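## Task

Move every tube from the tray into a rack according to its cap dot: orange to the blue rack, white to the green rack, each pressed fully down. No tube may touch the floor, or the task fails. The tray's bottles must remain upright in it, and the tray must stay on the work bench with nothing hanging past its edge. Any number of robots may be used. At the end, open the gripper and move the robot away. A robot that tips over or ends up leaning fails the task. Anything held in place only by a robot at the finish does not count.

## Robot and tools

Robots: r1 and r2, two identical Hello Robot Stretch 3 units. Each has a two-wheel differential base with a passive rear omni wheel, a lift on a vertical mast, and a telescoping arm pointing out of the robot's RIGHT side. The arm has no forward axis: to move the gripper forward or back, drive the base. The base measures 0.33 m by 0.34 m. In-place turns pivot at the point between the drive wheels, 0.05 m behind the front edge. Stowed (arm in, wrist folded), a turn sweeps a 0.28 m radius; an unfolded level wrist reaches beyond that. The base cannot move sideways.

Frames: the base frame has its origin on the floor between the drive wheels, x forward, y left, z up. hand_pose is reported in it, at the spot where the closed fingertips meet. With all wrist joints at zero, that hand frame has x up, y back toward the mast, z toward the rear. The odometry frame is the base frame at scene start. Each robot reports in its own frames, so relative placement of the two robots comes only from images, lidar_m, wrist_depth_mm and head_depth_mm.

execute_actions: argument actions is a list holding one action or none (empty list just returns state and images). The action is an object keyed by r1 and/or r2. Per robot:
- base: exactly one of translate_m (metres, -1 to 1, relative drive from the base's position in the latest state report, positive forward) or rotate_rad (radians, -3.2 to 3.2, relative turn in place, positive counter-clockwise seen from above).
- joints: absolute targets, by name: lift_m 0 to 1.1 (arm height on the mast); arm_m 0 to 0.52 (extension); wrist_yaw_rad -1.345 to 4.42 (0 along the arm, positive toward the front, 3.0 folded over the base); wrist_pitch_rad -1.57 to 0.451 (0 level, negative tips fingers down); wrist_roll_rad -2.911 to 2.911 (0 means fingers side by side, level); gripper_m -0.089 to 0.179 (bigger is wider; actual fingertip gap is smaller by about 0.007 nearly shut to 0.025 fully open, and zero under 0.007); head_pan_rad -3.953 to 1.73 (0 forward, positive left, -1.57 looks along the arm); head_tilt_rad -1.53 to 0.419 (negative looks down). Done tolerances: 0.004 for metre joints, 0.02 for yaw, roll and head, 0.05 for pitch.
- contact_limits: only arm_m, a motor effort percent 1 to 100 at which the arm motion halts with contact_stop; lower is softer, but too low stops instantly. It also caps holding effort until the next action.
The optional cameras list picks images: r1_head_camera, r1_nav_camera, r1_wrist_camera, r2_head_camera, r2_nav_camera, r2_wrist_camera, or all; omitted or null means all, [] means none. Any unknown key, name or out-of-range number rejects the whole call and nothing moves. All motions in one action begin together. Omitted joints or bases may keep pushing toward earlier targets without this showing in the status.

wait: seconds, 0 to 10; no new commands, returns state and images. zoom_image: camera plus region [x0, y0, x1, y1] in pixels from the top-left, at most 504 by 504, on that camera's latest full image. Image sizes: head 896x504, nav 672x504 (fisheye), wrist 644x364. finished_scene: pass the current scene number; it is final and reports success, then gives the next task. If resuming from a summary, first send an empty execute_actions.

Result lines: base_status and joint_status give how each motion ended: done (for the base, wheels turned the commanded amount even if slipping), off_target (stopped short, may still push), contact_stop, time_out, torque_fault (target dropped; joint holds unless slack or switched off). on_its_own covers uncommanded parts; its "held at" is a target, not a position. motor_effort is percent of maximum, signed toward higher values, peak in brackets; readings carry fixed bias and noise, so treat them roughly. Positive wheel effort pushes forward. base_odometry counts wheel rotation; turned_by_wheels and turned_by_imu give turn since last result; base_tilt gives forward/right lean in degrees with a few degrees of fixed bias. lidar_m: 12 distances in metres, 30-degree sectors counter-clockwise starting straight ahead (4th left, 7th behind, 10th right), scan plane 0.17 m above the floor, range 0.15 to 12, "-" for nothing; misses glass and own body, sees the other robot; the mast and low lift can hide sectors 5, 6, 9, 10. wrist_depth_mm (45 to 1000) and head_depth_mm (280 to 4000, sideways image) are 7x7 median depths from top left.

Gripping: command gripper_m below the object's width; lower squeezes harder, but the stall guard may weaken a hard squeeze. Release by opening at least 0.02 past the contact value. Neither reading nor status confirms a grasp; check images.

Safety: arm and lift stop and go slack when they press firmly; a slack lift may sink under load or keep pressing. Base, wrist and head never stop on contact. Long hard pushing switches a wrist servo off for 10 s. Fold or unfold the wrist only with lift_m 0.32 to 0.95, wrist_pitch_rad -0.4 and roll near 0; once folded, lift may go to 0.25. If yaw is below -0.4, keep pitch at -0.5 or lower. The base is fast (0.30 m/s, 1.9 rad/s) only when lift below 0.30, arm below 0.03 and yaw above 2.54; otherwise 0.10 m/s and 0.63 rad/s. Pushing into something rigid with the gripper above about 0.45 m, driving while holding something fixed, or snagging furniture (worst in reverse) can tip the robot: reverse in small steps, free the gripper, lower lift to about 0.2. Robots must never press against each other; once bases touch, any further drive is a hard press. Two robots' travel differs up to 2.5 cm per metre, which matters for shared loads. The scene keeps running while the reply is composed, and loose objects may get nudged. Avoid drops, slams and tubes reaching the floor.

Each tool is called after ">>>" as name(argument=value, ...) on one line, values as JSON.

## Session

>>> execute_actions(actions=[])

Scene clock: 0.00 s.
r1.base_odometry: x=+0.000 y=+0.000 heading=+0.000 (m, m, rad; r1's odometry frame)
r1.turned_by_wheels: +0.000 (rad since the last result)
r1.turned_by_imu: +0.000 (rad since the last result)
r1.base_tilt: forward=+1.1 right=-1.5 (deg)
r1.lidar_m: 1.06 1.45 3.21 3.34 3.82 1.70 1.09 2.08 3.99 1.45 1.06 1.02
r1.head_depth_mm: 937 945 935 941 944 945 947 / 991 998 994 995 996 999 1001 / 1051 1056 1054 1058 1058 1059 1056 / 1118 1121 1121 1121 1127 1123 1126 / 1195 1202 1200 1206 1196 1200 1202 / 1287 1284 1284 1295 1291 1284 1296 / 1390 1378 1389 1389 1389 1401 1392
r1.base_status: not commanded
r1.joint_positions: lift_m=+0.519 arm_m=+0.000 wrist_yaw_rad=+3.105 wrist_pitch_rad=-0.370 wrist_roll_rad=-0.017 gripper_m=+0.037 head_pan_rad=-0.006 head_tilt_rad=-0.014
r1.joint_status: not commanded
r1.motor_effort: left_wheel=+1 right_wheel=+0 lift_m=+38 arm_m=-1 wrist_yaw_rad=+0 wrist_pitch_rad=+7 wrist_roll_rad=+0 gripper_m=+1 head_pan_rad=+0 head_tilt_rad=+2 (%)
r1.hand_pose: x=-0.0128 y=+0.0853 z=+0.5424 quat_wxyz=(+0.142, +0.691, +0.119, +0.699) (m; r1's base frame)
r1.wrist_depth_mm: - - - - - - - / - - - - - - - / - - - - - - - / - - - - - - - / 912 930 921 926 973 957 961 / 766 773 - 787 763 807 799 / 678 679 685 676 691 693 697
r2.base_odometry: x=+0.000 y=+0.000 heading=+0.000 (m, m, rad; r2's odometry frame)
r2.turned_by_wheels: +0.000 (rad since the last result)
r2.turned_by_imu: +0.000 (rad since the last result)
r2.base_tilt: forward=+2.9 right=-1.2 (deg)
r2.lidar_m: 0.86 1.70 3.31 4.05 4.06 1.40 1.66 5.52 1.21 0.77 0.70 0.70
r2.head_depth_mm: 711 714 716 719 726 728 732 / 782 787 791 794 798 802 807 / 869 873 880 885 889 899 900 / 976 985 991 996 1008 1013 1017 / 1119 1128 1134 1141 1151 1165 1175 / 1305 1317 1330 1339 1349 1365 1379 / 1568 1577 1600 1617 1634 1657 1668
r2.base_status: not commanded
r2.joint_positions: lift_m=+0.331 arm_m=+0.002 wrist_yaw_rad=+3.019 wrist_pitch_rad=-0.514 wrist_roll_rad=-0.001 gripper_m=+0.037 head_pan_rad=-0.020 head_tilt_rad=-0.019
r2.joint_status: not commanded
r2.motor_effort: left_wheel=-1 right_wheel=+0 lift_m=+23 arm_m=+0 wrist_yaw_rad=+0 wrist_pitch_rad=+5 wrist_roll_rad=+0 gripper_m=+0 head_pan_rad=+0 head_tilt_rad=+1 (%)
r2.hand_pose: x=+0.0045 y=+0.0628 z=+0.3227 quat_wxyz=(+0.221, +0.693, +0.138, +0.672) (m; r2's base frame)
r2.wrist_depth_mm: - - - - - - - / 945 - - - - - - / 773 781 804 811 826 849 855 / 648 647 675 683 679 677 696 / 553 557 - 576 571 585 586 / 487 509 - - 506 497 508 / - - - - 442 447 451
pictures: r1_head_camera (sideways: a quarter turn clockwise sets it upright), r1_nav_camera (sideways: a quarter turn counterclockwise sets it upright), r1_wrist_camera, r2_head_camera (sideways: a quarter turn clockwise sets it upright), r2_nav_camera (sideways: a quarter turn counterclockwise sets it upright), r2_wrist_camera
Images, in order (width x height): r1_head_camera 896x504, r1_nav_camera 672x504, r1_wrist_camera 644x364, r2_head_camera 896x504, r2_nav_camera 672x504, r2_wrist_camera 644x364.

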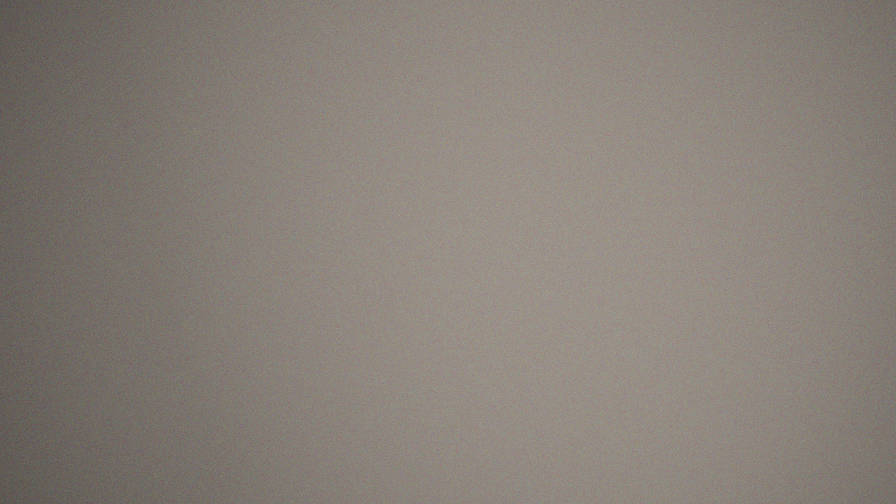

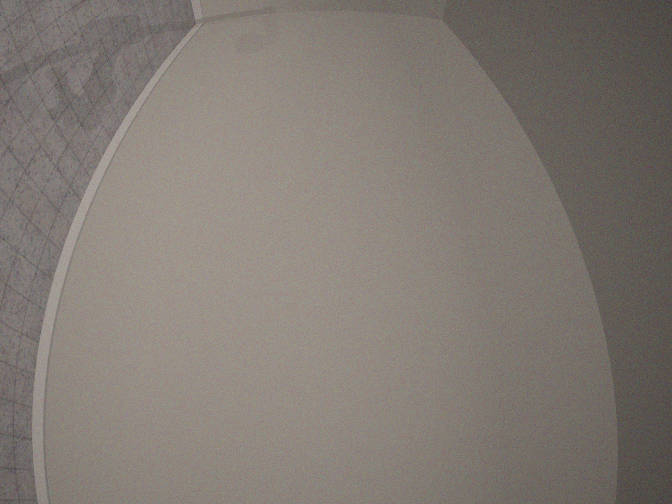

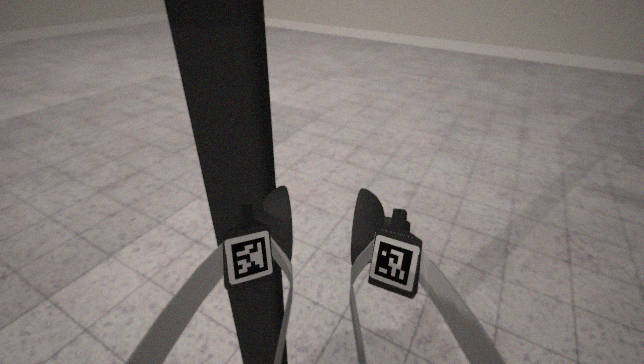

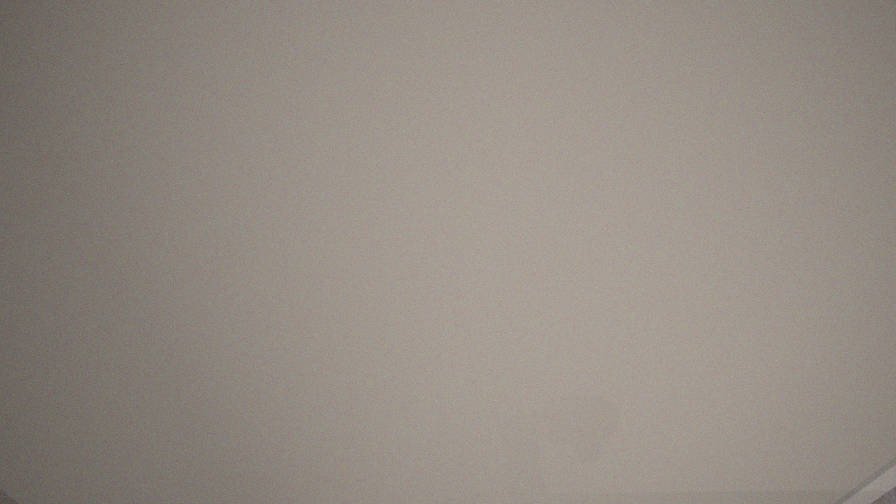

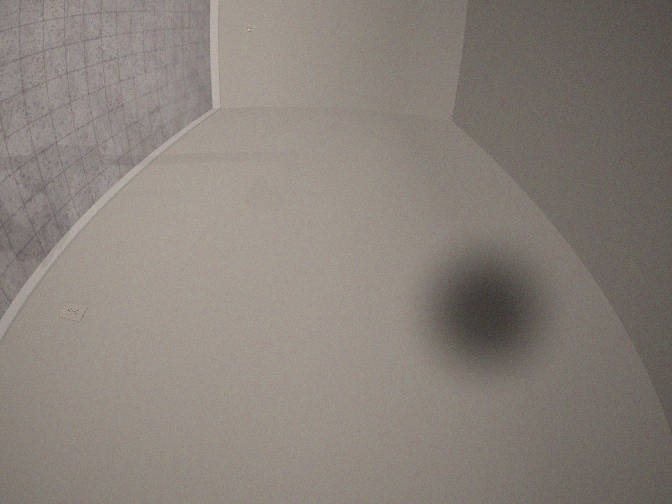

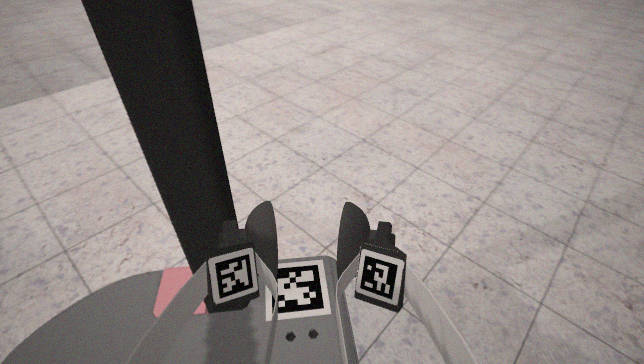

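>>> execute_actions(actions=[{"r1":{"base":{"rotate_rad":-0.515},"joints":{"head_pan_rad":-3.14,"head_tilt_rad":-0.45,"lift_m":0.4}},"r2":{"base":{"rotate_rad":-0.84},"joints":{"head_pan_rad":-3.14,"head_tilt_rad":-0.4,"lift_m":0.29,"wrist_pitch_rad":-0.4}}}], cameras=["r1_head_camera","r1_nav_camera","r2_head_camera","r2_nav_camera"])

Scene clock: 8.53 s.
r1.base_odometry: x=+0.000 y=+0.000 heading=-0.515 (m, m, rad; r1's odometry frame)
r1.turned_by_wheels: -0.515 (rad since the last result)
r1.turned_by_imu: -0.507 (rad since the last result)
r1.base_tilt: forward=+1.1 right=-1.4 (deg)
r1.lidar_m: 1.02 1.07 1.47 3.22 3.34 3.85 1.69 1.08 2.09 3.83 1.43 1.06
r1.head_depth_mm: 3129 3358 3668 3105 2145 1654 1327 / 3152 3423 3712 3077 2139 1632 1321 / 3139 3385 3667 3032 2124 1633 1326 / 3155 3419 3783 3017 2096 1623 1326 / 3176 3411 3744 3048 2103 1620 1312 / 3092 3439 3652 2645 1963 1628 1309 / 3208 3423 3697 1322 1850 1522 1315
r1.base_status: done
r1.joint_positions: lift_m=+0.401 arm_m=+0.000 wrist_yaw_rad=+3.105 wrist_pitch_rad=-0.370 wrist_roll_rad=-0.017 gripper_m=+0.037 head_pan_rad=-3.133 head_tilt_rad=-0.445
r1.joint_status: all done
r1.motor_effort: left_wheel=+2(5) right_wheel=-3(6) lift_m=+14(30) arm_m=-1(1) wrist_yaw_rad=+0(0) wrist_pitch_rad=+7(7) wrist_roll_rad=+0(0) gripper_m=+0(1) head_pan_rad=-4(47) head_tilt_rad=-2(22) (%)
r1.hand_pose: x=-0.0128 y=+0.0853 z=+0.4244 quat_wxyz=(+0.142, +0.691, +0.119, +0.699) (m; r1's base frame)
r1.wrist_depth_mm: - - - - - - - / - - - - - - - / - - - - - - - / 916 924 - 978 965 988 989 / 761 763 775 792 767 778 793 / 632 641 - 663 636 659 660 / 548 543 564 587 556 569 584
r2.base_odometry: x=+0.000 y=+0.000 heading=-0.840 (m, m, rad; r2's odometry frame)
r2.turned_by_wheels: -0.840 (rad since the last result)
r2.turned_by_imu: -0.837 (rad since the last result)
r2.base_tilt: forward=+2.9 right=-1.2 (deg)
r2.lidar_m: 0.70 0.73 1.04 3.27 3.47 4.21 1.40 1.42 2.01 2.33 0.95 0.72
r2.head_depth_mm: 3443 3717 - 3318 2227 1701 1363 / 3444 3707 3995 3264 2231 1680 1362 / 3463 3671 - 3280 2221 1685 1355 / 3467 3756 - 3249 2227 1681 1352 / 3504 3757 - 3016 2208 1679 1354 / 3552 3760 3976 1654 2102 1664 1346 / 3506 3792 - 1647 2192 1664 1344
r2.base_status: done
r2.joint_positions: lift_m=+0.290 arm_m=+0.002 wrist_yaw_rad=+3.019 wrist_pitch_rad=-0.422 wrist_roll_rad=-0.001 gripper_m=+0.037 head_pan_rad=-3.133 head_tilt_rad=-0.396
r2.joint_status: all done
r2.motor_effort: left_wheel=+1(10) right_wheel=-1(5) lift_m=+20(21) arm_m=+0(0) wrist_yaw_rad=+0(0) wrist_pitch_rad=+8(7) wrist_roll_rad=+0(0) gripper_m=+0(0) head_pan_rad=-5(60) head_tilt_rad=-3(29) (%)
r2.hand_pose: x=+0.0060 y=+0.0753 z=+0.3020 quat_wxyz=(+0.190, +0.699, +0.106, +0.682) (m; r2's base frame)
r2.wrist_depth_mm: - - - - - - 743 / - - - - - - 728 / 848 836 875 898 907 887 742 / 677 683 683 703 713 718 712 / 556 554 - 581 584 598 601 / 472 500 - 521 497 499 512 / - - - - 431 433 442
pictures: r1_head_camera (sideways: a quarter turn clockwise sets it upright), r1_nav_camera (sideways: a quarter turn counterclockwise sets it upright), r2_head_camera (sideways: a quarter turn clockwise sets it upright), r2_nav_camera (sideways: a quarter turn counterclockwise sets it upright)
Images, in order (width x height): r1_head_camera 896x504, r1_nav_camera 672x504, r2_head_camera 896x504, r2_nav_camera 672x504.

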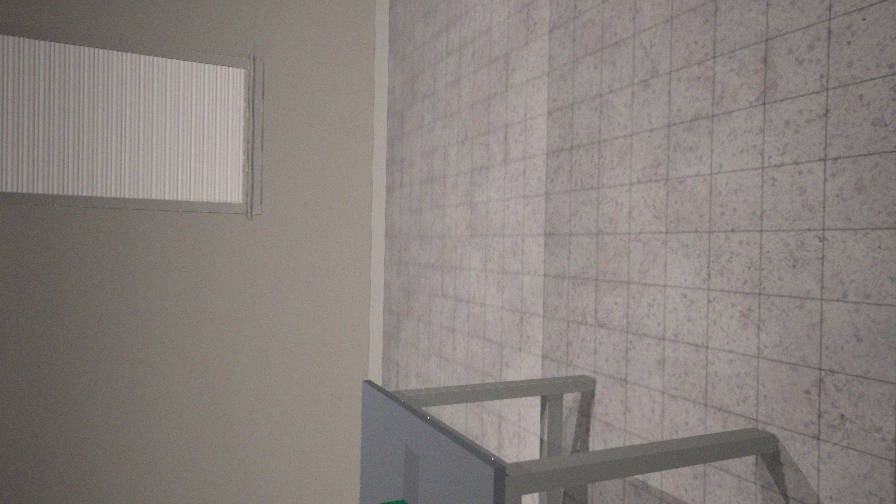

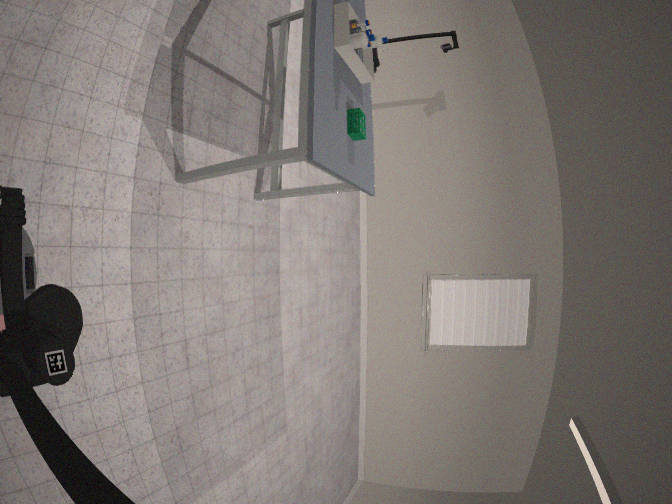

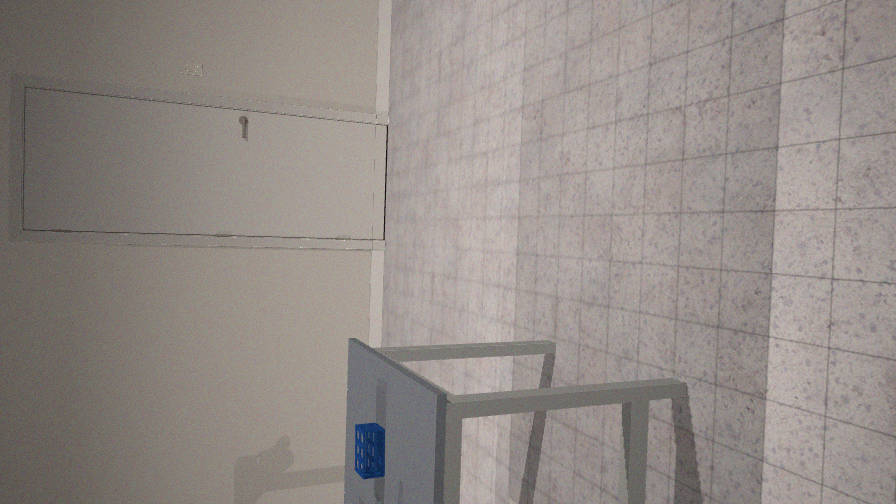

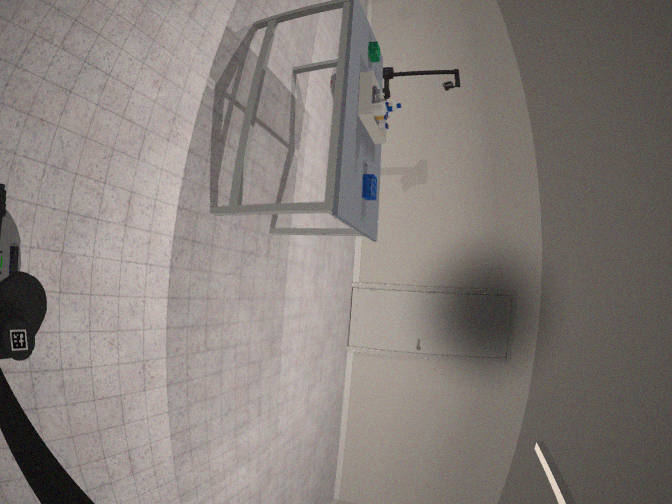

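>>> execute_actions(actions=[{"r1":{"joints":{"lift_m":0.29,"wrist_pitch_rad":-0.4}}}], cameras=[])

>>> execute_actions(actions=[{"r1":{"base":{"translate_m":-0.68}},"r2":{"base":{"translate_m":-1.0}}}], cameras=[])

>>> execute_actions(actions=[{"r1":{"base":{"rotate_rad":-1.6},"joints":{"head_pan_rad":-0.9,"head_tilt_rad":-0.55}},"r2":{"base":{"rotate_rad":-1.58},"joints":{"head_pan_rad":-0.9,"head_tilt_rad":-0.55}}}], cameras=["r1_head_camera","r2_head_camera"])

Scene clock: 23.90 s.
r1.base_odometry: x=+0.000 y=+0.000 heading=-0.515 (m, m, rad; r1's odometry frame)
r1.turned_by_wheels: +0.000 (rad since the last result)
r1.turned_by_imu: +0.001 (rad since the last result)
r1.base_tilt: forward=+1.2 right=-1.4 (deg)
r1.lidar_m: 1.02 1.07 1.47 3.21 3.35 3.84 1.70 1.08 2.10 3.82 1.44 1.06
r1.head_depth_mm: 3127 3436 3695 3061 2140 1635 1326 / 3169 3373 3642 3072 2139 1627 1328 / 3140 3452 3735 3020 2125 1629 1319 / 3190 3406 3774 3040 2101 1635 1315 / 3176 3407 3820 3035 2108 1625 1321 / 3165 3443 3659 2658 1982 1617 1312 / 3200 3428 3700 1326 1867 1512 1315
r1.base_status: not commanded
r1.joint_positions: lift_m=+0.291 arm_m=+0.000 wrist_yaw_rad=+3.105 wrist_pitch_rad=-0.414 wrist_roll_rad=-0.017 gripper_m=+0.037 head_pan_rad=-3.133 head_tilt_rad=-0.445
r1.joint_status: all done
r1.motor_effort: left_wheel=+2(3) right_wheel=-3(3) lift_m=+13(10) arm_m=-1(1) wrist_yaw_rad=-1(0) wrist_pitch_rad=+6(7) wrist_roll_rad=+0(0) gripper_m=+1(1) head_pan_rad=-4(4) head_tilt_rad=-3(2) (%)
r1.hand_pose: x=-0.0130 y=+0.0801 z=+0.3045 quat_wxyz=(+0.157, +0.688, +0.134, +0.695) (m; r1's base frame)
r1.wrist_depth_mm: - - - - - - - / - - - - - - - / 865 880 - 891 887 933 958 / 671 697 717 701 715 705 719 / 568 563 570 572 593 595 589 / 482 499 - - 483 502 511 / 439 - - - 429 437 447
r2.base_odometry: x=+0.000 y=+0.000 heading=-0.840 (m, m, rad; r2's odometry frame)
r2.turned_by_wheels: +0.000 (rad since the last result)
r2.turned_by_imu: +0.000 (rad since the last result)
r2.base_tilt: forward=+2.9 right=-1.1 (deg)
r2.lidar_m: 0.70 0.73 1.04 3.28 3.47 4.19 1.40 1.42 2.01 2.32 0.95 0.72
r2.head_depth_mm: 3447 3693 - 3314 2242 1696 1367 / 3436 3712 3982 3270 2238 1694 1361 / 3449 3710 - 3247 2237 1691 1353 / 3463 3772 - 3269 2205 1679 1358 / 3521 3766 - 3029 2209 1676 1353 / 3547 3819 3972 1655 2105 1669 1347 / 3515 3779 - 1652 2182 1662 1347
r2.base_status: not commanded
r2.joint_positions: lift_m=+0.290 arm_m=+0.002 wrist_yaw_rad=+3.019 wrist_pitch_rad=-0.422 wrist_roll_rad=-0.001 gripper_m=+0.037 head_pan_rad=-3.133 head_tilt_rad=-0.396
r2.joint_status: not commanded
r2.motor_effort: left_wheel=+1(1) right_wheel=+0(1) lift_m=+18(19) arm_m=+0(0) wrist_yaw_rad=+0(0) wrist_pitch_rad=+7(8) wrist_roll_rad=+0(0) gripper_m=+0(0) head_pan_rad=-5(6) head_tilt_rad=-2(2) (%)
r2.hand_pose: x=+0.0060 y=+0.0753 z=+0.3020 quat_wxyz=(+0.190, +0.699, +0.106, +0.682) (m; r2's base frame)
r2.wrist_depth_mm: - - - - - - 742 / - - - - - - 743 / 833 824 869 896 894 911 752 / 668 681 700 703 713 715 695 / 556 572 - 573 595 601 599 / 478 497 - 524 510 496 514 / - - - - 428 440 438
pictures: none
No camera images: the call's "cameras" was empty. Leave "cameras" out to get every camera's image.

Scene clock: 28.90 s.
r1.base_odometry: x=-0.592 y=+0.335 heading=-0.515 (m, m, rad; r1's odometry frame)
r1.turned_by_wheels: +0.000 (rad since the last result)
r1.turned_by_imu: -0.005 (rad since the last result)
r1.base_tilt: forward=+1.1 right=-1.4 (deg)
r1.lidar_m: 1.69 1.77 2.43 3.21 3.36 3.15 3.04 1.05 0.52 1.85 2.39 1.76
r1.head_depth_mm: 2575 2752 3015 3090 2137 1639 1334 / 2565 2761 3026 3035 2114 1623 1325 / 2579 2763 3054 3050 2116 1620 1325 / 2576 2751 3045 3036 2080 1627 1315 / 2590 2792 3029 3027 2104 1620 1319 / 2577 2782 3072 2956 2093 1624 1314 / 2573 2776 3040 2954 1856 1384 1311
r1.base_status: done
r1.joint_positions: lift_m=+0.291 arm_m=+0.000 wrist_yaw_rad=+3.105 wrist_pitch_rad=-0.414 wrist_roll_rad=-0.017 gripper_m=+0.037 head_pan_rad=-3.133 head_tilt_rad=-0.446
r1.joint_status: not commanded
r1.motor_effort: left_wheel=+2(7) right_wheel=-2(9) lift_m=+14(14) arm_m=-1(1) wrist_yaw_rad=+0(1) wrist_pitch_rad=+6(6) wrist_roll_rad=+0(0) gripper_m=+1(1) head_pan_rad=-4(3) head_tilt_rad=-1(2) (%)
r1.hand_pose: x=-0.0130 y=+0.0801 z=+0.3044 quat_wxyz=(+0.157, +0.688, +0.134, +0.695) (m; r1's base frame)
r1.wrist_depth_mm: - - - - - - - / - - - - - - - / 871 864 - 909 913 917 945 / 666 686 702 702 720 720 710 / 567 569 577 578 592 592 598 / 486 511 - - 481 502 501 / 430 - - - 427 434 444
r2.base_odometry: x=-0.668 y=+0.745 heading=-0.840 (m, m, rad; r2's odometry frame)
r2.turned_by_wheels: +0.000 (rad since the last result)
r2.turned_by_imu: -0.004 (rad since the last result)
r2.base_tilt: forward=+2.9 right=-1.1 (deg)
r2.lidar_m: 1.70 1.79 2.53 3.32 3.50 3.15 3.07 0.49 0.51 1.63 2.31 1.75
r2.head_depth_mm: 2582 2785 3033 3151 2243 1699 1360 / 2599 2779 3025 3161 2231 1693 1366 / 2584 2781 3002 3160 2222 1692 1357 / 2620 2810 3042 3203 2197 1685 1353 / 2627 2805 3072 3214 2203 1678 1348 / 2644 2834 3085 3211 2104 1560 1348 / 2632 2863 3081 3214 997 1661 1345
r2.base_status: done
r2.joint_positions: lift_m=+0.290 arm_m=+0.002 wrist_yaw_rad=+3.019 wrist_pitch_rad=-0.421 wrist_roll_rad=-0.001 gripper_m=+0.037 head_pan_rad=-3.133 head_tilt_rad=-0.396
r2.joint_status: not commanded
r2.motor_effort: left_wheel=+1(8) right_wheel=-1(4) lift_m=+19(19) arm_m=+0(0) wrist_yaw_rad=+0(0) wrist_pitch_rad=+7(7) wrist_roll_rad=+0(0) gripper_m=+0(1) head_pan_rad=-5(5) head_tilt_rad=-1(4) (%)
r2.hand_pose: x=+0.0061 y=+0.0754 z=+0.3022 quat_wxyz=(+0.190, +0.699, +0.106, +0.682) (m; r2's base frame)
r2.wrist_depth_mm: - - - - - - - / - - - - - - - / 815 831 890 892 916 909 911 / 676 686 689 701 711 718 747 / 557 564 - 586 591 594 595 / 480 496 - 516 515 501 509 / - - - - 430 437 441
pictures: none
No camera images: the call's "cameras" was empty. Leave "cameras" out to get every camera's image.

Scene clock: 31.23 s.
r1.base_odometry: x=-0.592 y=+0.335 heading=-2.115 (m, m, rad; r1's odometry frame)
r1.turned_by_wheels: -1.600 (rad since the last result)
r1.turned_by_imu: -1.571 (rad since the last result)
r1.base_tilt: forward=+1.1 right=-1.4 (deg)
r1.lidar_m: 1.85 2.43 1.77 1.70 1.76 2.39 3.21 3.36 3.17 3.04 1.05 0.52
r1.head_depth_mm: 2625 2848 3114 2553 1874 1507 1247 / 2812 3042 3247 1193 1753 1492 1250 / 3014 3233 3454 1043 1812 1461 1245 / 3297 3560 3682 1033 847 1495 1242 / 3466 3792 3804 982 767 1369 940 / 3792 - 1553 1029 765 778 1206 / - - 1369 1027 794 1476 1237
r1.base_status: done
r1.joint_positions: lift_m=+0.291 arm_m=+0.000 wrist_yaw_rad=+3.105 wrist_pitch_rad=-0.414 wrist_roll_rad=-0.017 gripper_m=+0.037 head_pan_rad=-0.907 head_tilt_rad=-0.544
r1.joint_status: all done
r1.motor_effort: left_wheel=+3(9) right_wheel=-2(8) lift_m=+14(14) arm_m=-1(1) wrist_yaw_rad=-1(0) wrist_pitch_rad=+7(6) wrist_roll_rad=+0(0) gripper_m=+1(1) head_pan_rad=+4(47) head_tilt_rad=-3(10) (%)
r1.hand_pose: x=-0.0130 y=+0.0800 z=+0.3044 quat_wxyz=(+0.157, +0.688, +0.134, +0.695) (m; r1's base frame)
r1.wrist_depth_mm: - - - - - - - / - - - - - - - / 868 856 - 895 929 926 949 / 695 681 677 699 721 712 730 / 563 567 564 573 588 592 586 / 482 514 - - 490 500 497 / 434 - - - 438 432 440
r2.base_odometry: x=-0.668 y=+0.745 heading=-2.420 (m, m, rad; r2's odometry frame)
r2.turned_by_wheels: -1.580 (rad since the last result)
r2.turned_by_imu: -1.572 (rad since the last result)
r2.base_tilt: forward=+3.0 right=-1.0 (deg)
r2.lidar_m: 1.69 2.29 1.74 1.70 1.79 2.55 3.31 3.49 3.16 3.08 0.48 0.51
r2.head_depth_mm: 2727 2955 3159 1192 1800 1495 1238 / 2910 3141 3340 1016 1676 1444 1243 / 3106 3434 3543 978 821 1475 1243 / 3395 3759 3600 959 760 1364 1206 / 3719 - 1387 1000 756 730 1053 / - - 1334 993 778 1473 1175 / - - 1228 988 1649 1385 1222
r2.base_status: done
r2.joint_positions: lift_m=+0.290 arm_m=+0.002 wrist_yaw_rad=+3.019 wrist_pitch_rad=-0.421 wrist_roll_rad=-0.001 gripper_m=+0.037 head_pan_rad=-0.907 head_tilt_rad=-0.544
r2.joint_status: all done
r2.motor_effort: left_wheel=+1(11) right_wheel=-1(4) lift_m=+19(19) arm_m=-1(0) wrist_yaw_rad=+0(0) wrist_pitch_rad=+7(7) wrist_roll_rad=+0(0) gripper_m=+1(0) head_pan_rad=+5(59) head_tilt_rad=-3(18) (%)
r2.hand_pose: x=+0.0061 y=+0.0754 z=+0.3022 quat_wxyz=(+0.190, +0.699, +0.106, +0.682) (m; r2's base frame)
r2.wrist_depth_mm: - - - - - - - / - - - - - - - / 854 829 861 898 927 933 944 / 666 681 689 690 705 719 747 / 559 560 - 579 595 583 606 / 478 492 - 514 506 510 507 / - - - - 434 440 441
pictures: r1_head_camera (sideways: a quarter turn clockwise sets it upright), r2_head_camera (sideways: a quarter turn clockwise sets it upright)
Images, in order (width x height): r1_head_camera 896x504, r2_head_camera 896x504.

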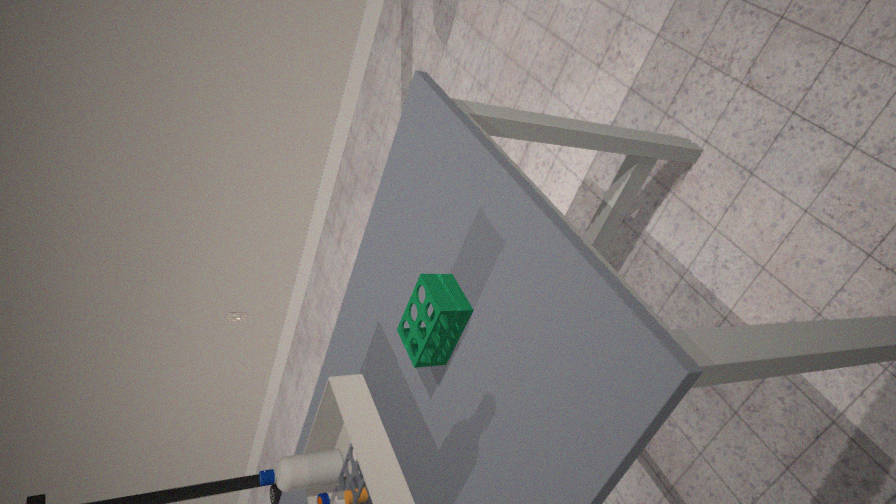

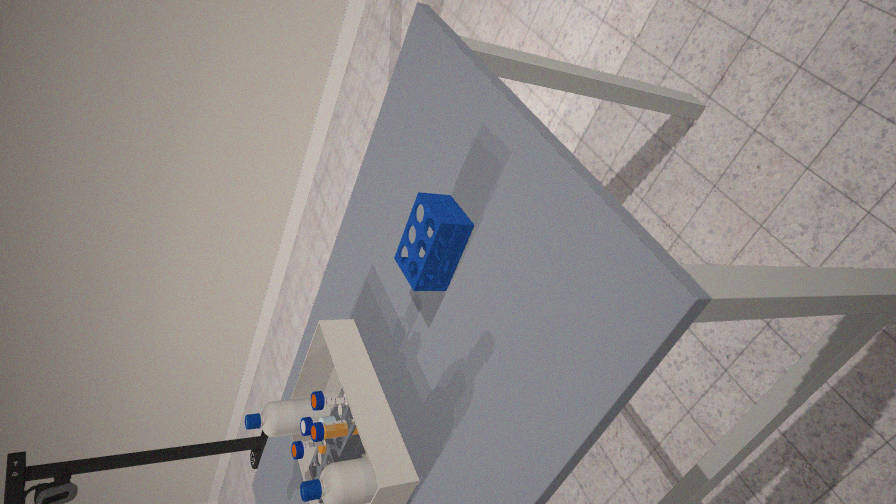

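>>> execute_actions(actions=[{"r1":{"base":{"translate_m":0.3},"joints":{"head_pan_rad":-1.3,"head_tilt_rad":-0.65}},"r2":{"base":{"translate_m":0.2},"joints":{"head_pan_rad":-1.3,"head_tilt_rad":-0.65}}}], cameras=[])

>>> execute_actions(actions=[{"r1":{"base":{"translate_m":0.6},"joints":{"lift_m":0.93}},"r2":{"base":{"translate_m":0.6},"joints":{"lift_m":0.93}}}], cameras=[])

>>> execute_actions(actions=[{"r1":{"base":{"translate_m":0.15},"joints":{"wrist_yaw_rad":0,"gripper_m":0.075,"head_pan_rad":-1.57}},"r2":{"base":{"translate_m":0.15},"joints":{"wrist_yaw_rad":0,"gripper_m":0.075,"head_pan_rad":-1.57}}}], cameras=["r1_head_camera","r2_head_camera","r1_wrist_camera","r2_wrist_camera"])

Scene clock: 48.37 s.
r1.base_odometry: x=-0.747 y=+0.078 heading=-2.115 (m, m, rad; r1's odometry frame)
r1.turned_by_wheels: +0.000 (rad since the last result)
r1.turned_by_imu: +0.004 (rad since the last result)
r1.base_tilt: forward=+1.1 right=-1.4 (deg)
r1.lidar_m: 1.56 2.43 1.77 1.70 1.76 2.40 3.52 3.64 3.17 0.97 0.34 1.38
r1.head_depth_mm: 2489 2756 2910 2172 1696 1400 1187 / 2516 2818 2987 2149 1706 1400 1184 / 2623 2907 3025 968 1549 1392 1190 / 2614 2941 2984 889 694 587 1116 / 2711 3034 2972 852 694 571 1159 / 2828 3154 2954 840 689 584 1176 / 2897 3237 1212 877 689 614 1173
r1.base_status: done
r1.joint_positions: lift_m=+0.291 arm_m=+0.000 wrist_yaw_rad=+3.105 wrist_pitch_rad=-0.414 wrist_roll_rad=-0.017 gripper_m=+0.037 head_pan_rad=-1.293 head_tilt_rad=-0.642
r1.joint_status: all done
r1.motor_effort: left_wheel=+1(9) right_wheel=-2(5) lift_m=+14(14) arm_m=-1(1) wrist_yaw_rad=-1(0) wrist_pitch_rad=+6(6) wrist_roll_rad=+0(0) gripper_m=+0(1) head_pan_rad=-4(34) head_tilt_rad=-4(12) (%)
r1.hand_pose: x=-0.0130 y=+0.0800 z=+0.3044 quat_wxyz=(+0.157, +0.688, +0.134, +0.695) (m; r1's base frame)
r1.wrist_depth_mm: - - - - - - - / - - - - - - - / 897 876 - 908 895 908 918 / 677 682 698 701 713 711 730 / 564 564 576 581 577 593 597 / 488 511 - - 486 506 507 / 437 - - - 429 436 441
r2.base_odometry: x=-0.818 y=+0.612 heading=-2.420 (m, m, rad; r2's odometry frame)
r2.turned_by_wheels: +0.000 (rad since the last result)
r2.turned_by_imu: +0.001 (rad since the last result)
r2.base_tilt: forward=+2.8 right=-1.1 (deg)
r2.lidar_m: 5.28 2.27 1.73 1.69 1.77 2.53 3.53 3.71 3.15 1.00 0.38 0.54
r2.head_depth_mm: 2528 2774 2955 2134 1696 1397 1192 / 2580 2877 2904 2129 1677 1398 1186 / 2651 2994 2905 943 1578 1391 1181 / 2775 3069 1177 868 687 1288 1153 / 2838 3195 1165 855 683 612 992 / 2946 3329 1156 855 681 1284 1127 / 3063 3431 1115 853 678 1335 1126
r2.base_status: done
r2.joint_positions: lift_m=+0.290 arm_m=+0.002 wrist_yaw_rad=+3.019 wrist_pitch_rad=-0.421 wrist_roll_rad=-0.001 gripper_m=+0.037 head_pan_rad=-1.293 head_tilt_rad=-0.642
r2.joint_status: all done
r2.motor_effort: left_wheel=+1(10) right_wheel=-1(4) lift_m=+18(19) arm_m=+0(0) wrist_yaw_rad=+0(0) wrist_pitch_rad=+7(7) wrist_roll_rad=+0(0) gripper_m=+0(1) head_pan_rad=-4(42) head_tilt_rad=-3(17) (%)
r2.hand_pose: x=+0.0061 y=+0.0754 z=+0.3023 quat_wxyz=(+0.190, +0.699, +0.105, +0.682) (m; r2's base frame)
r2.wrist_depth_mm: - - - - - - - / - - - - - - - / 834 835 872 891 895 924 947 / 678 674 694 702 716 716 740 / 554 564 - 576 592 590 607 / 481 495 - 519 499 511 510 / - - - - 435 432 444
pictures: none
No camera images: the call's "cameras" was empty. Leave "cameras" out to get every camera's image.

Scene clock: 55.03 s.
r1.base_odometry: x=-1.058 y=-0.435 heading=-2.115 (m, m, rad; r1's odometry frame)
r1.turned_by_wheels: +0.000 (rad since the last result)
r1.turned_by_imu: +0.007 (rad since the last result)
r1.base_tilt: forward=+1.1 right=-1.4 (deg)
r1.lidar_m: 4.58 2.39 1.77 1.70 1.77 2.41 4.10 0.56 1.01 0.97 1.01 0.98
r1.head_depth_mm: 2453 2703 2911 897 701 - - / 2548 2812 3018 895 697 621 - / 2597 2896 3013 844 696 - - / 2698 2973 2970 753 655 600 1110 / 1306 3066 996 815 672 571 1182 / 2663 3162 1213 815 686 583 1181 / 2936 3302 1209 876 689 612 1178
r1.base_status: done
r1.joint_positions: lift_m=+0.929 arm_m=+0.000 wrist_yaw_rad=+3.105 wrist_pitch_rad=-0.414 wrist_roll_rad=-0.017 gripper_m=+0.037 head_pan_rad=-1.293 head_tilt_rad=-0.642
r1.joint_status: all done
r1.motor_effort: left_wheel=+1(9) right_wheel=-2(5) lift_m=+60(65) arm_m=-1(1) wrist_yaw_rad=+0(0) wrist_pitch_rad=+6(6) wrist_roll_rad=+0(0) gripper_m=+0(1) head_pan_rad=-4(3) head_tilt_rad=-3(3) (%)
r1.hand_pose: x=-0.0130 y=+0.0800 z=+0.9426 quat_wxyz=(+0.157, +0.688, +0.134, +0.695) (m; r1's base frame)
r1.wrist_depth_mm: - - - - - - - / - - - - - - - / - - - - - - - / - - - - - - - / - - - - - - - / - - - - - - - / - - - - - - -
r2.base_odometry: x=-1.268 y=+0.216 heading=-2.420 (m, m, rad; r2's odometry frame)
r2.turned_by_wheels: +0.000 (rad since the last result)
r2.turned_by_imu: +0.003 (rad since the last result)
r2.base_tilt: forward=+2.9 right=-1.2 (deg)
r2.lidar_m: 4.67 2.23 1.69 1.66 1.75 2.50 4.12 0.53 0.40 0.39 0.42 0.59
r2.head_depth_mm: 2531 2834 2924 881 697 - - / 2601 2886 2892 875 692 - - / 2687 3014 2887 823 690 - 977 / 2698 3053 1057 694 686 612 992 / 1310 3205 968 857 683 1311 1105 / 2971 3376 1157 788 681 1341 1124 / 3095 3474 1149 851 697 1368 1123
r2.base_status: done
r2.joint_positions: lift_m=+0.930 arm_m=+0.002 wrist_yaw_rad=+3.019 wrist_pitch_rad=-0.420 wrist_roll_rad=-0.001 gripper_m=+0.037 head_pan_rad=-1.293 head_tilt_rad=-0.642
r2.joint_status: all done
r2.motor_effort: left_wheel=+1(12) right_wheel=+0(4) lift_m=+26(28) arm_m=+0(0) wrist_yaw_rad=+0(0) wrist_pitch_rad=+6(7) wrist_roll_rad=+0(0) gripper_m=+1(0) head_pan_rad=-4(6) head_tilt_rad=-4(4) (%)
r2.hand_pose: x=+0.0061 y=+0.0754 z=+0.9419 quat_wxyz=(+0.190, +0.699, +0.105, +0.682) (m; r2's base frame)
r2.wrist_depth_mm: - - - - - - - / - - - - - - - / - - - - - - - / - - - - - - - / - - - - - - - / - - - - - - - / - - - - - - -
pictures: none
No camera images: the call's "cameras" was empty. Leave "cameras" out to get every camera's image.

Scene clock: 57.60 s.
r1.base_odometry: x=-1.135 y=-0.564 heading=-2.115 (m, m, rad; r1's odometry frame)
r1.turned_by_wheels: +0.000 (rad since the last result)
r1.turned_by_imu: +0.002 (rad since the last result)
r1.base_tilt: forward=+1.2 right=-1.3 (deg)
r1.lidar_m: 4.44 2.38 1.77 1.70 1.76 2.43 4.26 0.68 1.01 0.97 1.01 0.84
r1.head_depth_mm: 2535 2859 3019 896 748 - - / 2598 2893 3001 897 720 - - / 2571 2803 3015 862 - - - / 2568 2891 2973 782 - - 1160 / 2551 2884 3017 784 651 570 1150 / 1232 2735 1541 780 653 569 1160 / 2524 2898 2925 845 654 570 1149
r1.base_status: done
r1.joint_positions: lift_m=+0.929 arm_m=+0.000 wrist_yaw_rad=+0.002 wrist_pitch_rad=-0.414 wrist_roll_rad=-0.017 gripper_m=+0.075 head_pan_rad=-1.563 head_tilt_rad=-0.642
r1.joint_status: all done
r1.motor_effort: left_wheel=+0(6) right_wheel=-1(3) lift_m=+60(60) arm_m=-1(1) wrist_yaw_rad=-2(1) wrist_pitch_rad=+6(6) wrist_roll_rad=+0(0) gripper_m=+1(78) head_pan_rad=-4(27) head_tilt_rad=-3(3) (%)
r1.hand_pose: x=-0.0211 y=-0.3696 z=+0.9426 quat_wxyz=(+0.698, +0.148, -0.686, -0.144) (m; r1's base frame)
r1.wrist_depth_mm: - - - - - - - / 808 832 563 - - - - / 612 541 481 310 629 656 661 / 479 448 479 322 504 494 475 / 385 348 339 341 421 419 419 / 340 339 335 349 343 358 357 / 296 299 301 299 306 307 310
r2.base_odometry: x=-1.381 y=+0.117 heading=-2.420 (m, m, rad; r2's odometry frame)
r2.turned_by_wheels: +0.000 (rad since the last result)
r2.turned_by_imu: +0.001 (rad since the last result)
r2.base_tilt: forward=+2.8 right=-1.1 (deg)
r2.lidar_m: 4.53 2.22 1.69 1.65 1.73 2.49 4.28 0.54 0.41 0.40 0.42 0.60
r2.head_depth_mm: 2603 2928 2944 880 752 - - / 2626 2931 2925 875 725 - - / 2648 2976 2879 865 - - - / 2663 2987 1179 680 - - 1177 / 2575 2953 1162 837 682 1283 1177 / 1226 2939 948 826 682 1279 1170 / 2695 3040 1152 819 677 1276 1168
r2.base_status: done
r2.joint_positions: lift_m=+0.930 arm_m=+0.002 wrist_yaw_rad=+0.002 wrist_pitch_rad=-0.420 wrist_roll_rad=-0.001 gripper_m=+0.075 head_pan_rad=-1.563 head_tilt_rad=-0.642
r2.joint_status: all done
r2.motor_effort: left_wheel=+1(7) right_wheel=-1(3) lift_m=+26(26) arm_m=-1(0) wrist_yaw_rad=-3(4) wrist_pitch_rad=+7(7) wrist_roll_rad=+0(0) gripper_m=+1(81) head_pan_rad=-5(35) head_tilt_rad=-4(4) (%)
r2.hand_pose: x=-0.0211 y=-0.3711 z=+0.9419 quat_wxyz=(+0.692, +0.148, -0.691, -0.147) (m; r2's base frame)
r2.wrist_depth_mm: - - - - - - - / 806 826 635 810 - - - / 597 548 535 362 641 615 677 / 474 400 389 382 509 517 518 / 393 403 403 401 437 420 432 / 340 347 338 351 - 361 364 / 297 298 303 306 307 312 318
pictures: r1_head_camera (sideways: a quarter turn clockwise sets it upright), r1_wrist_camera, r2_head_camera (sideways: a quarter turn clockwise sets it upright), r2_wrist_camera
Images, in order (width x height): r1_head_camera 896x504, r1_wrist_camera 644x364, r2_head_camera 896x504, r2_wrist_camera 644x364.

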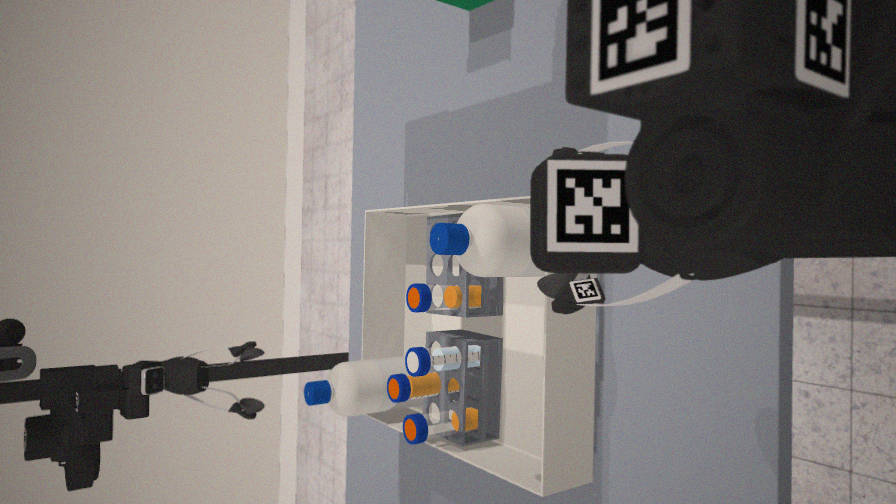

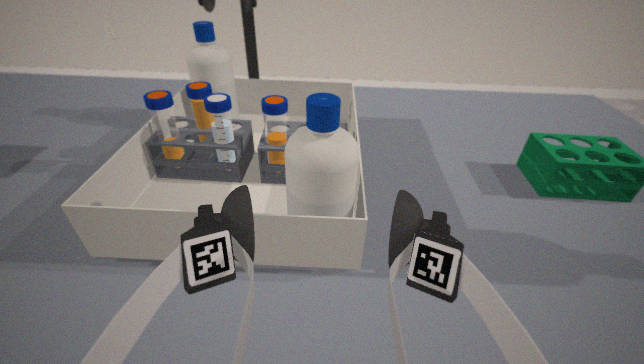

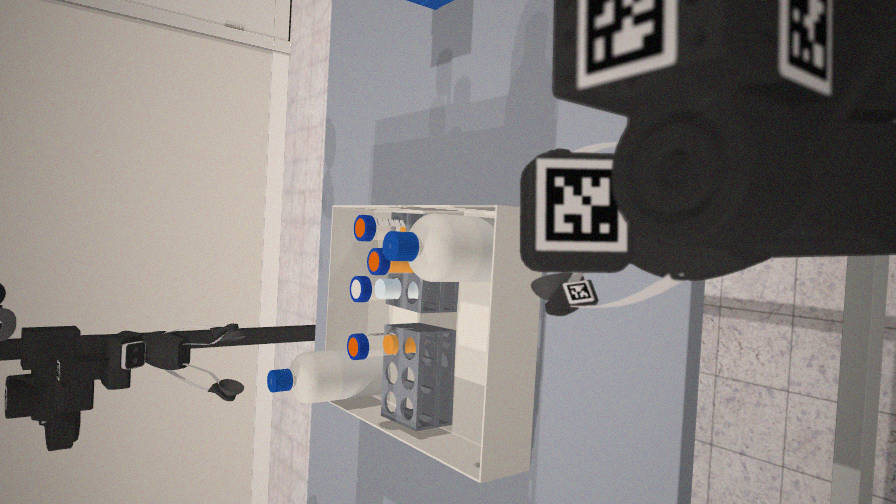

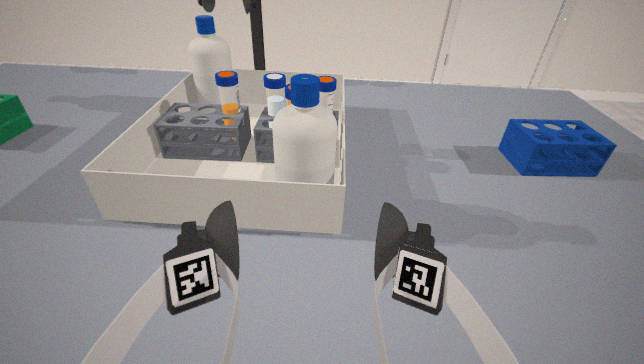

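>>> execute_actions(actions=[{"r1":{"base":{"translate_m":0.215},"joints":{"arm_m":0.17,"gripper_m":0.065}},"r2":{"base":{"translate_m":0.13},"joints":{"arm_m":0.22,"gripper_m":0.065}}}], cameras=["r1_wrist_camera","r2_wrist_camera"])

Scene clock: 93.10 s.
r1.base_odometry: x=-1.246 y=-0.748 heading=-2.115 (m, m, rad; r1's odometry frame)
r1.turned_by_wheels: +0.000 (rad since the last result)
r1.turned_by_imu: +0.003 (rad since the last result)
r1.base_tilt: forward=+1.1 right=-1.4 (deg)
r1.lidar_m: 4.20 2.38 1.76 1.70 1.77 2.42 4.47 0.88 1.01 0.97 1.01 0.65
r1.head_depth_mm: 2567 2912 3050 - 660 567 1140 / 2540 2877 3025 - 653 576 1143 / 1270 919 3068 - 657 572 1162 / 1235 2831 2832 - 653 572 1154 / 2537 2878 2926 881 692 569 1155 / 2547 2899 2955 874 691 569 1158 / 2606 2854 2929 876 688 567 1143
r1.base_status: done
r1.joint_positions: lift_m=+0.929 arm_m=+0.170 wrist_yaw_rad=+0.001 wrist_pitch_rad=-0.414 wrist_roll_rad=-0.017 gripper_m=+0.065 head_pan_rad=-1.563 head_tilt_rad=-0.642
r1.joint_status: all done
r1.motor_effort: left_wheel=+1(5) right_wheel=-1(3) lift_m=+60(60) arm_m=+2(3) wrist_yaw_rad=-1(2) wrist_pitch_rad=+6(6) wrist_roll_rad=+0(0) gripper_m=+0(45) head_pan_rad=-4(4) head_tilt_rad=-3(3) (%)
r1.hand_pose: x=-0.0214 y=-0.5395 z=+0.9426 quat_wxyz=(+0.698, +0.147, -0.686, -0.144) (m; r1's base frame)
r1.wrist_depth_mm: - - - - - - - / - - - - - - - / 586 615 613 427 520 660 659 / 482 490 501 344 473 437 517 / 386 405 412 348 338 345 395 / 340 343 331 333 333 342 306 / 297 300 293 300 302 303 203
r2.base_odometry: x=-1.478 y=+0.031 heading=-2.420 (m, m, rad; r2's odometry frame)
r2.turned_by_wheels: +0.000 (rad since the last result)
r2.turned_by_imu: +0.001 (rad since the last result)
r2.base_tilt: forward=+2.9 right=-1.2 (deg)
r2.lidar_m: 4.42 2.20 1.68 1.64 1.73 2.48 4.39 0.55 0.42 0.41 0.43 0.61
r2.head_depth_mm: 2613 2961 3146 - 693 619 1190 / 2592 2887 1079 - 691 618 1186 / 1223 2825 - - 690 617 1182 / 2524 2993 3018 828 686 1291 1178 / 2671 2988 1105 826 683 1282 1174 / 2674 3005 1158 857 680 1276 1173 / 2704 3041 1155 852 678 1278 1099
r2.base_status: done
r2.joint_positions: lift_m=+0.930 arm_m=+0.220 wrist_yaw_rad=+0.000 wrist_pitch_rad=-0.420 wrist_roll_rad=-0.001 gripper_m=+0.065 head_pan_rad=-1.563 head_tilt_rad=-0.642
r2.joint_status: all done
r2.motor_effort: left_wheel=+0(6) right_wheel=-1(5) lift_m=+27(26) arm_m=+4(3) wrist_yaw_rad=-1(2) wrist_pitch_rad=+7(7) wrist_roll_rad=+0(0) gripper_m=+0(47) head_pan_rad=-5(5) head_tilt_rad=-4(4) (%)
r2.hand_pose: x=-0.0214 y=-0.5888 z=+0.9419 quat_wxyz=(+0.692, +0.148, -0.691, -0.148) (m; r2's base frame)
r2.wrist_depth_mm: - - - - - - - / - - - - - - - / 592 607 564 519 540 662 665 / 475 481 410 405 367 512 522 / 396 398 361 357 357 182 425 / 336 338 333 348 - 182 361 / 299 292 300 304 259 180 312
pictures: r1_wrist_camera, r2_wrist_camera
Images, in order (width x height): r1_wrist_camera 644x364, r2_wrist_camera 644x364.

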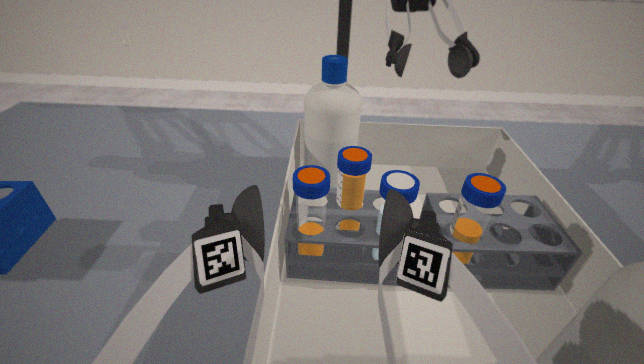

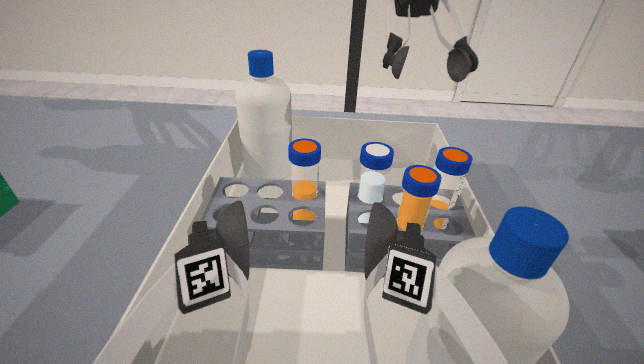

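>>> execute_actions(actions=[{"r1":{"base":{"translate_m":0.008},"joints":{"arm_m":0.265,"lift_m":0.885}},"r2":{"joints":{"arm_m":0.36,"lift_m":0.885}}}], cameras=["r1_wrist_camera","r2_wrist_camera"])

Scene clock: 109.43 s.
r1.base_odometry: x=-1.251 y=-0.755 heading=-2.115 (m, m, rad; r1's odometry frame)
r1.turned_by_wheels: +0.000 (rad since the last result)
r1.turned_by_imu: +0.001 (rad since the last result)
r1.base_tilt: forward=+1.1 right=-1.4 (deg)
r1.lidar_m: 4.21 2.37 1.76 1.70 1.76 2.43 4.49 0.89 1.01 0.97 1.01 0.65
r1.head_depth_mm: 2560 2840 3038 - - 561 1141 / 2563 2868 3008 - 657 575 1135 / 2526 843 3032 - 655 572 1160 / 1270 2819 2959 829 656 572 1149 / 2531 2871 2960 887 692 570 1160 / 2567 2857 2955 879 690 569 1156 / 2584 2908 2947 878 690 568 1152
r1.base_status: done
r1.joint_positions: lift_m=+0.886 arm_m=+0.265 wrist_yaw_rad=+0.001 wrist_pitch_rad=-0.414 wrist_roll_rad=-0.017 gripper_m=+0.065 head_pan_rad=-1.563 head_tilt_rad=-0.642
r1.joint_status: all done
r1.motor_effort: left_wheel=+1(5) right_wheel=-1(5) lift_m=+13(52) arm_m=+2(2) wrist_yaw_rad=-1(1) wrist_pitch_rad=+6(6) wrist_roll_rad=+0(0) gripper_m=+0(1) head_pan_rad=-4(4) head_tilt_rad=-3(2) (%)
r1.hand_pose: x=-0.0214 y=-0.6345 z=+0.8994 quat_wxyz=(+0.698, +0.147, -0.686, -0.144) (m; r1's base frame)
r1.wrist_depth_mm: - - - - - 270 - / - - - 309 - - - / 504 530 528 316 396 396 253 / 404 410 422 336 392 398 239 / 339 338 352 244 192 265 191 / 287 288 284 231 219 226 237 / 251 254 249 242 235 240 231
r2.base_odometry: x=-1.478 y=+0.031 heading=-2.420 (m, m, rad; r2's odometry frame)
r2.turned_by_wheels: +0.000 (rad since the last result)
r2.turned_by_imu: +0.000 (rad since the last result)
r2.base_tilt: forward=+2.8 right=-1.1 (deg)
r2.lidar_m: 4.39 2.20 1.68 1.64 1.73 2.47 4.42 0.55 0.42 0.41 0.43 0.62
r2.head_depth_mm: 2628 2930 2942 - - 1298 1190 / 2636 2835 3065 666 691 617 1187 / 1270 1419 - 803 687 616 1184 / 2582 2991 936 829 686 1291 1177 / 2695 2996 1107 828 683 1285 1173 / 2695 3020 1156 856 681 1280 1172 / 2708 2998 1149 854 678 1274 1101
r2.base_status: not commanded
r2.joint_positions: lift_m=+0.885 arm_m=+0.360 wrist_yaw_rad=+0.000 wrist_pitch_rad=-0.420 wrist_roll_rad=-0.001 gripper_m=+0.065 head_pan_rad=-1.563 head_tilt_rad=-0.642
r2.joint_status: all done
r2.motor_effort: left_wheel=+0(0) right_wheel=-1(1) lift_m=+19(23) arm_m=+4(2) wrist_yaw_rad=-1(1) wrist_pitch_rad=+7(7) wrist_roll_rad=+0(0) gripper_m=+0(0) head_pan_rad=-5(5) head_tilt_rad=-3(4) (%)
r2.hand_pose: x=-0.0214 y=-0.7288 z=+0.8973 quat_wxyz=(+0.692, +0.148, -0.691, -0.148) (m; r2's base frame)
r2.wrist_depth_mm: - - - - - 268 - / - - 299 - - - - / 505 515 286 530 543 533 517 / 403 409 318 387 385 336 225 / 337 316 336 325 200 207 350 / 289 230 229 244 - 168 300 / 252 211 203 244 204 195 208
pictures: r1_wrist_camera, r2_wrist_camera
Images, in order (width x height): r1_wrist_camera 644x364, r2_wrist_camera 644x364.

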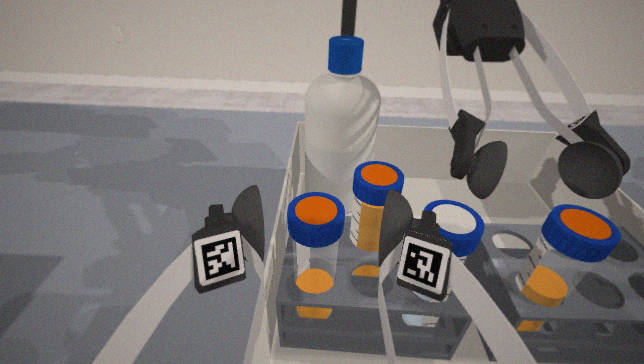

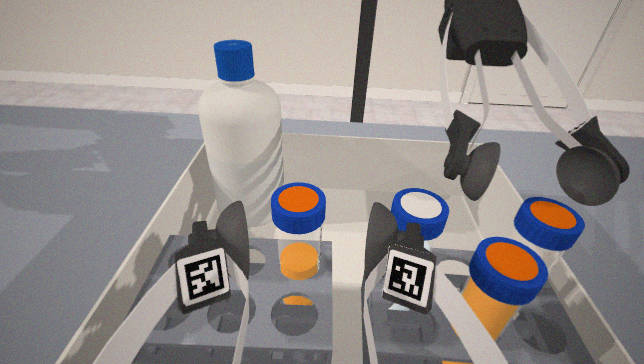

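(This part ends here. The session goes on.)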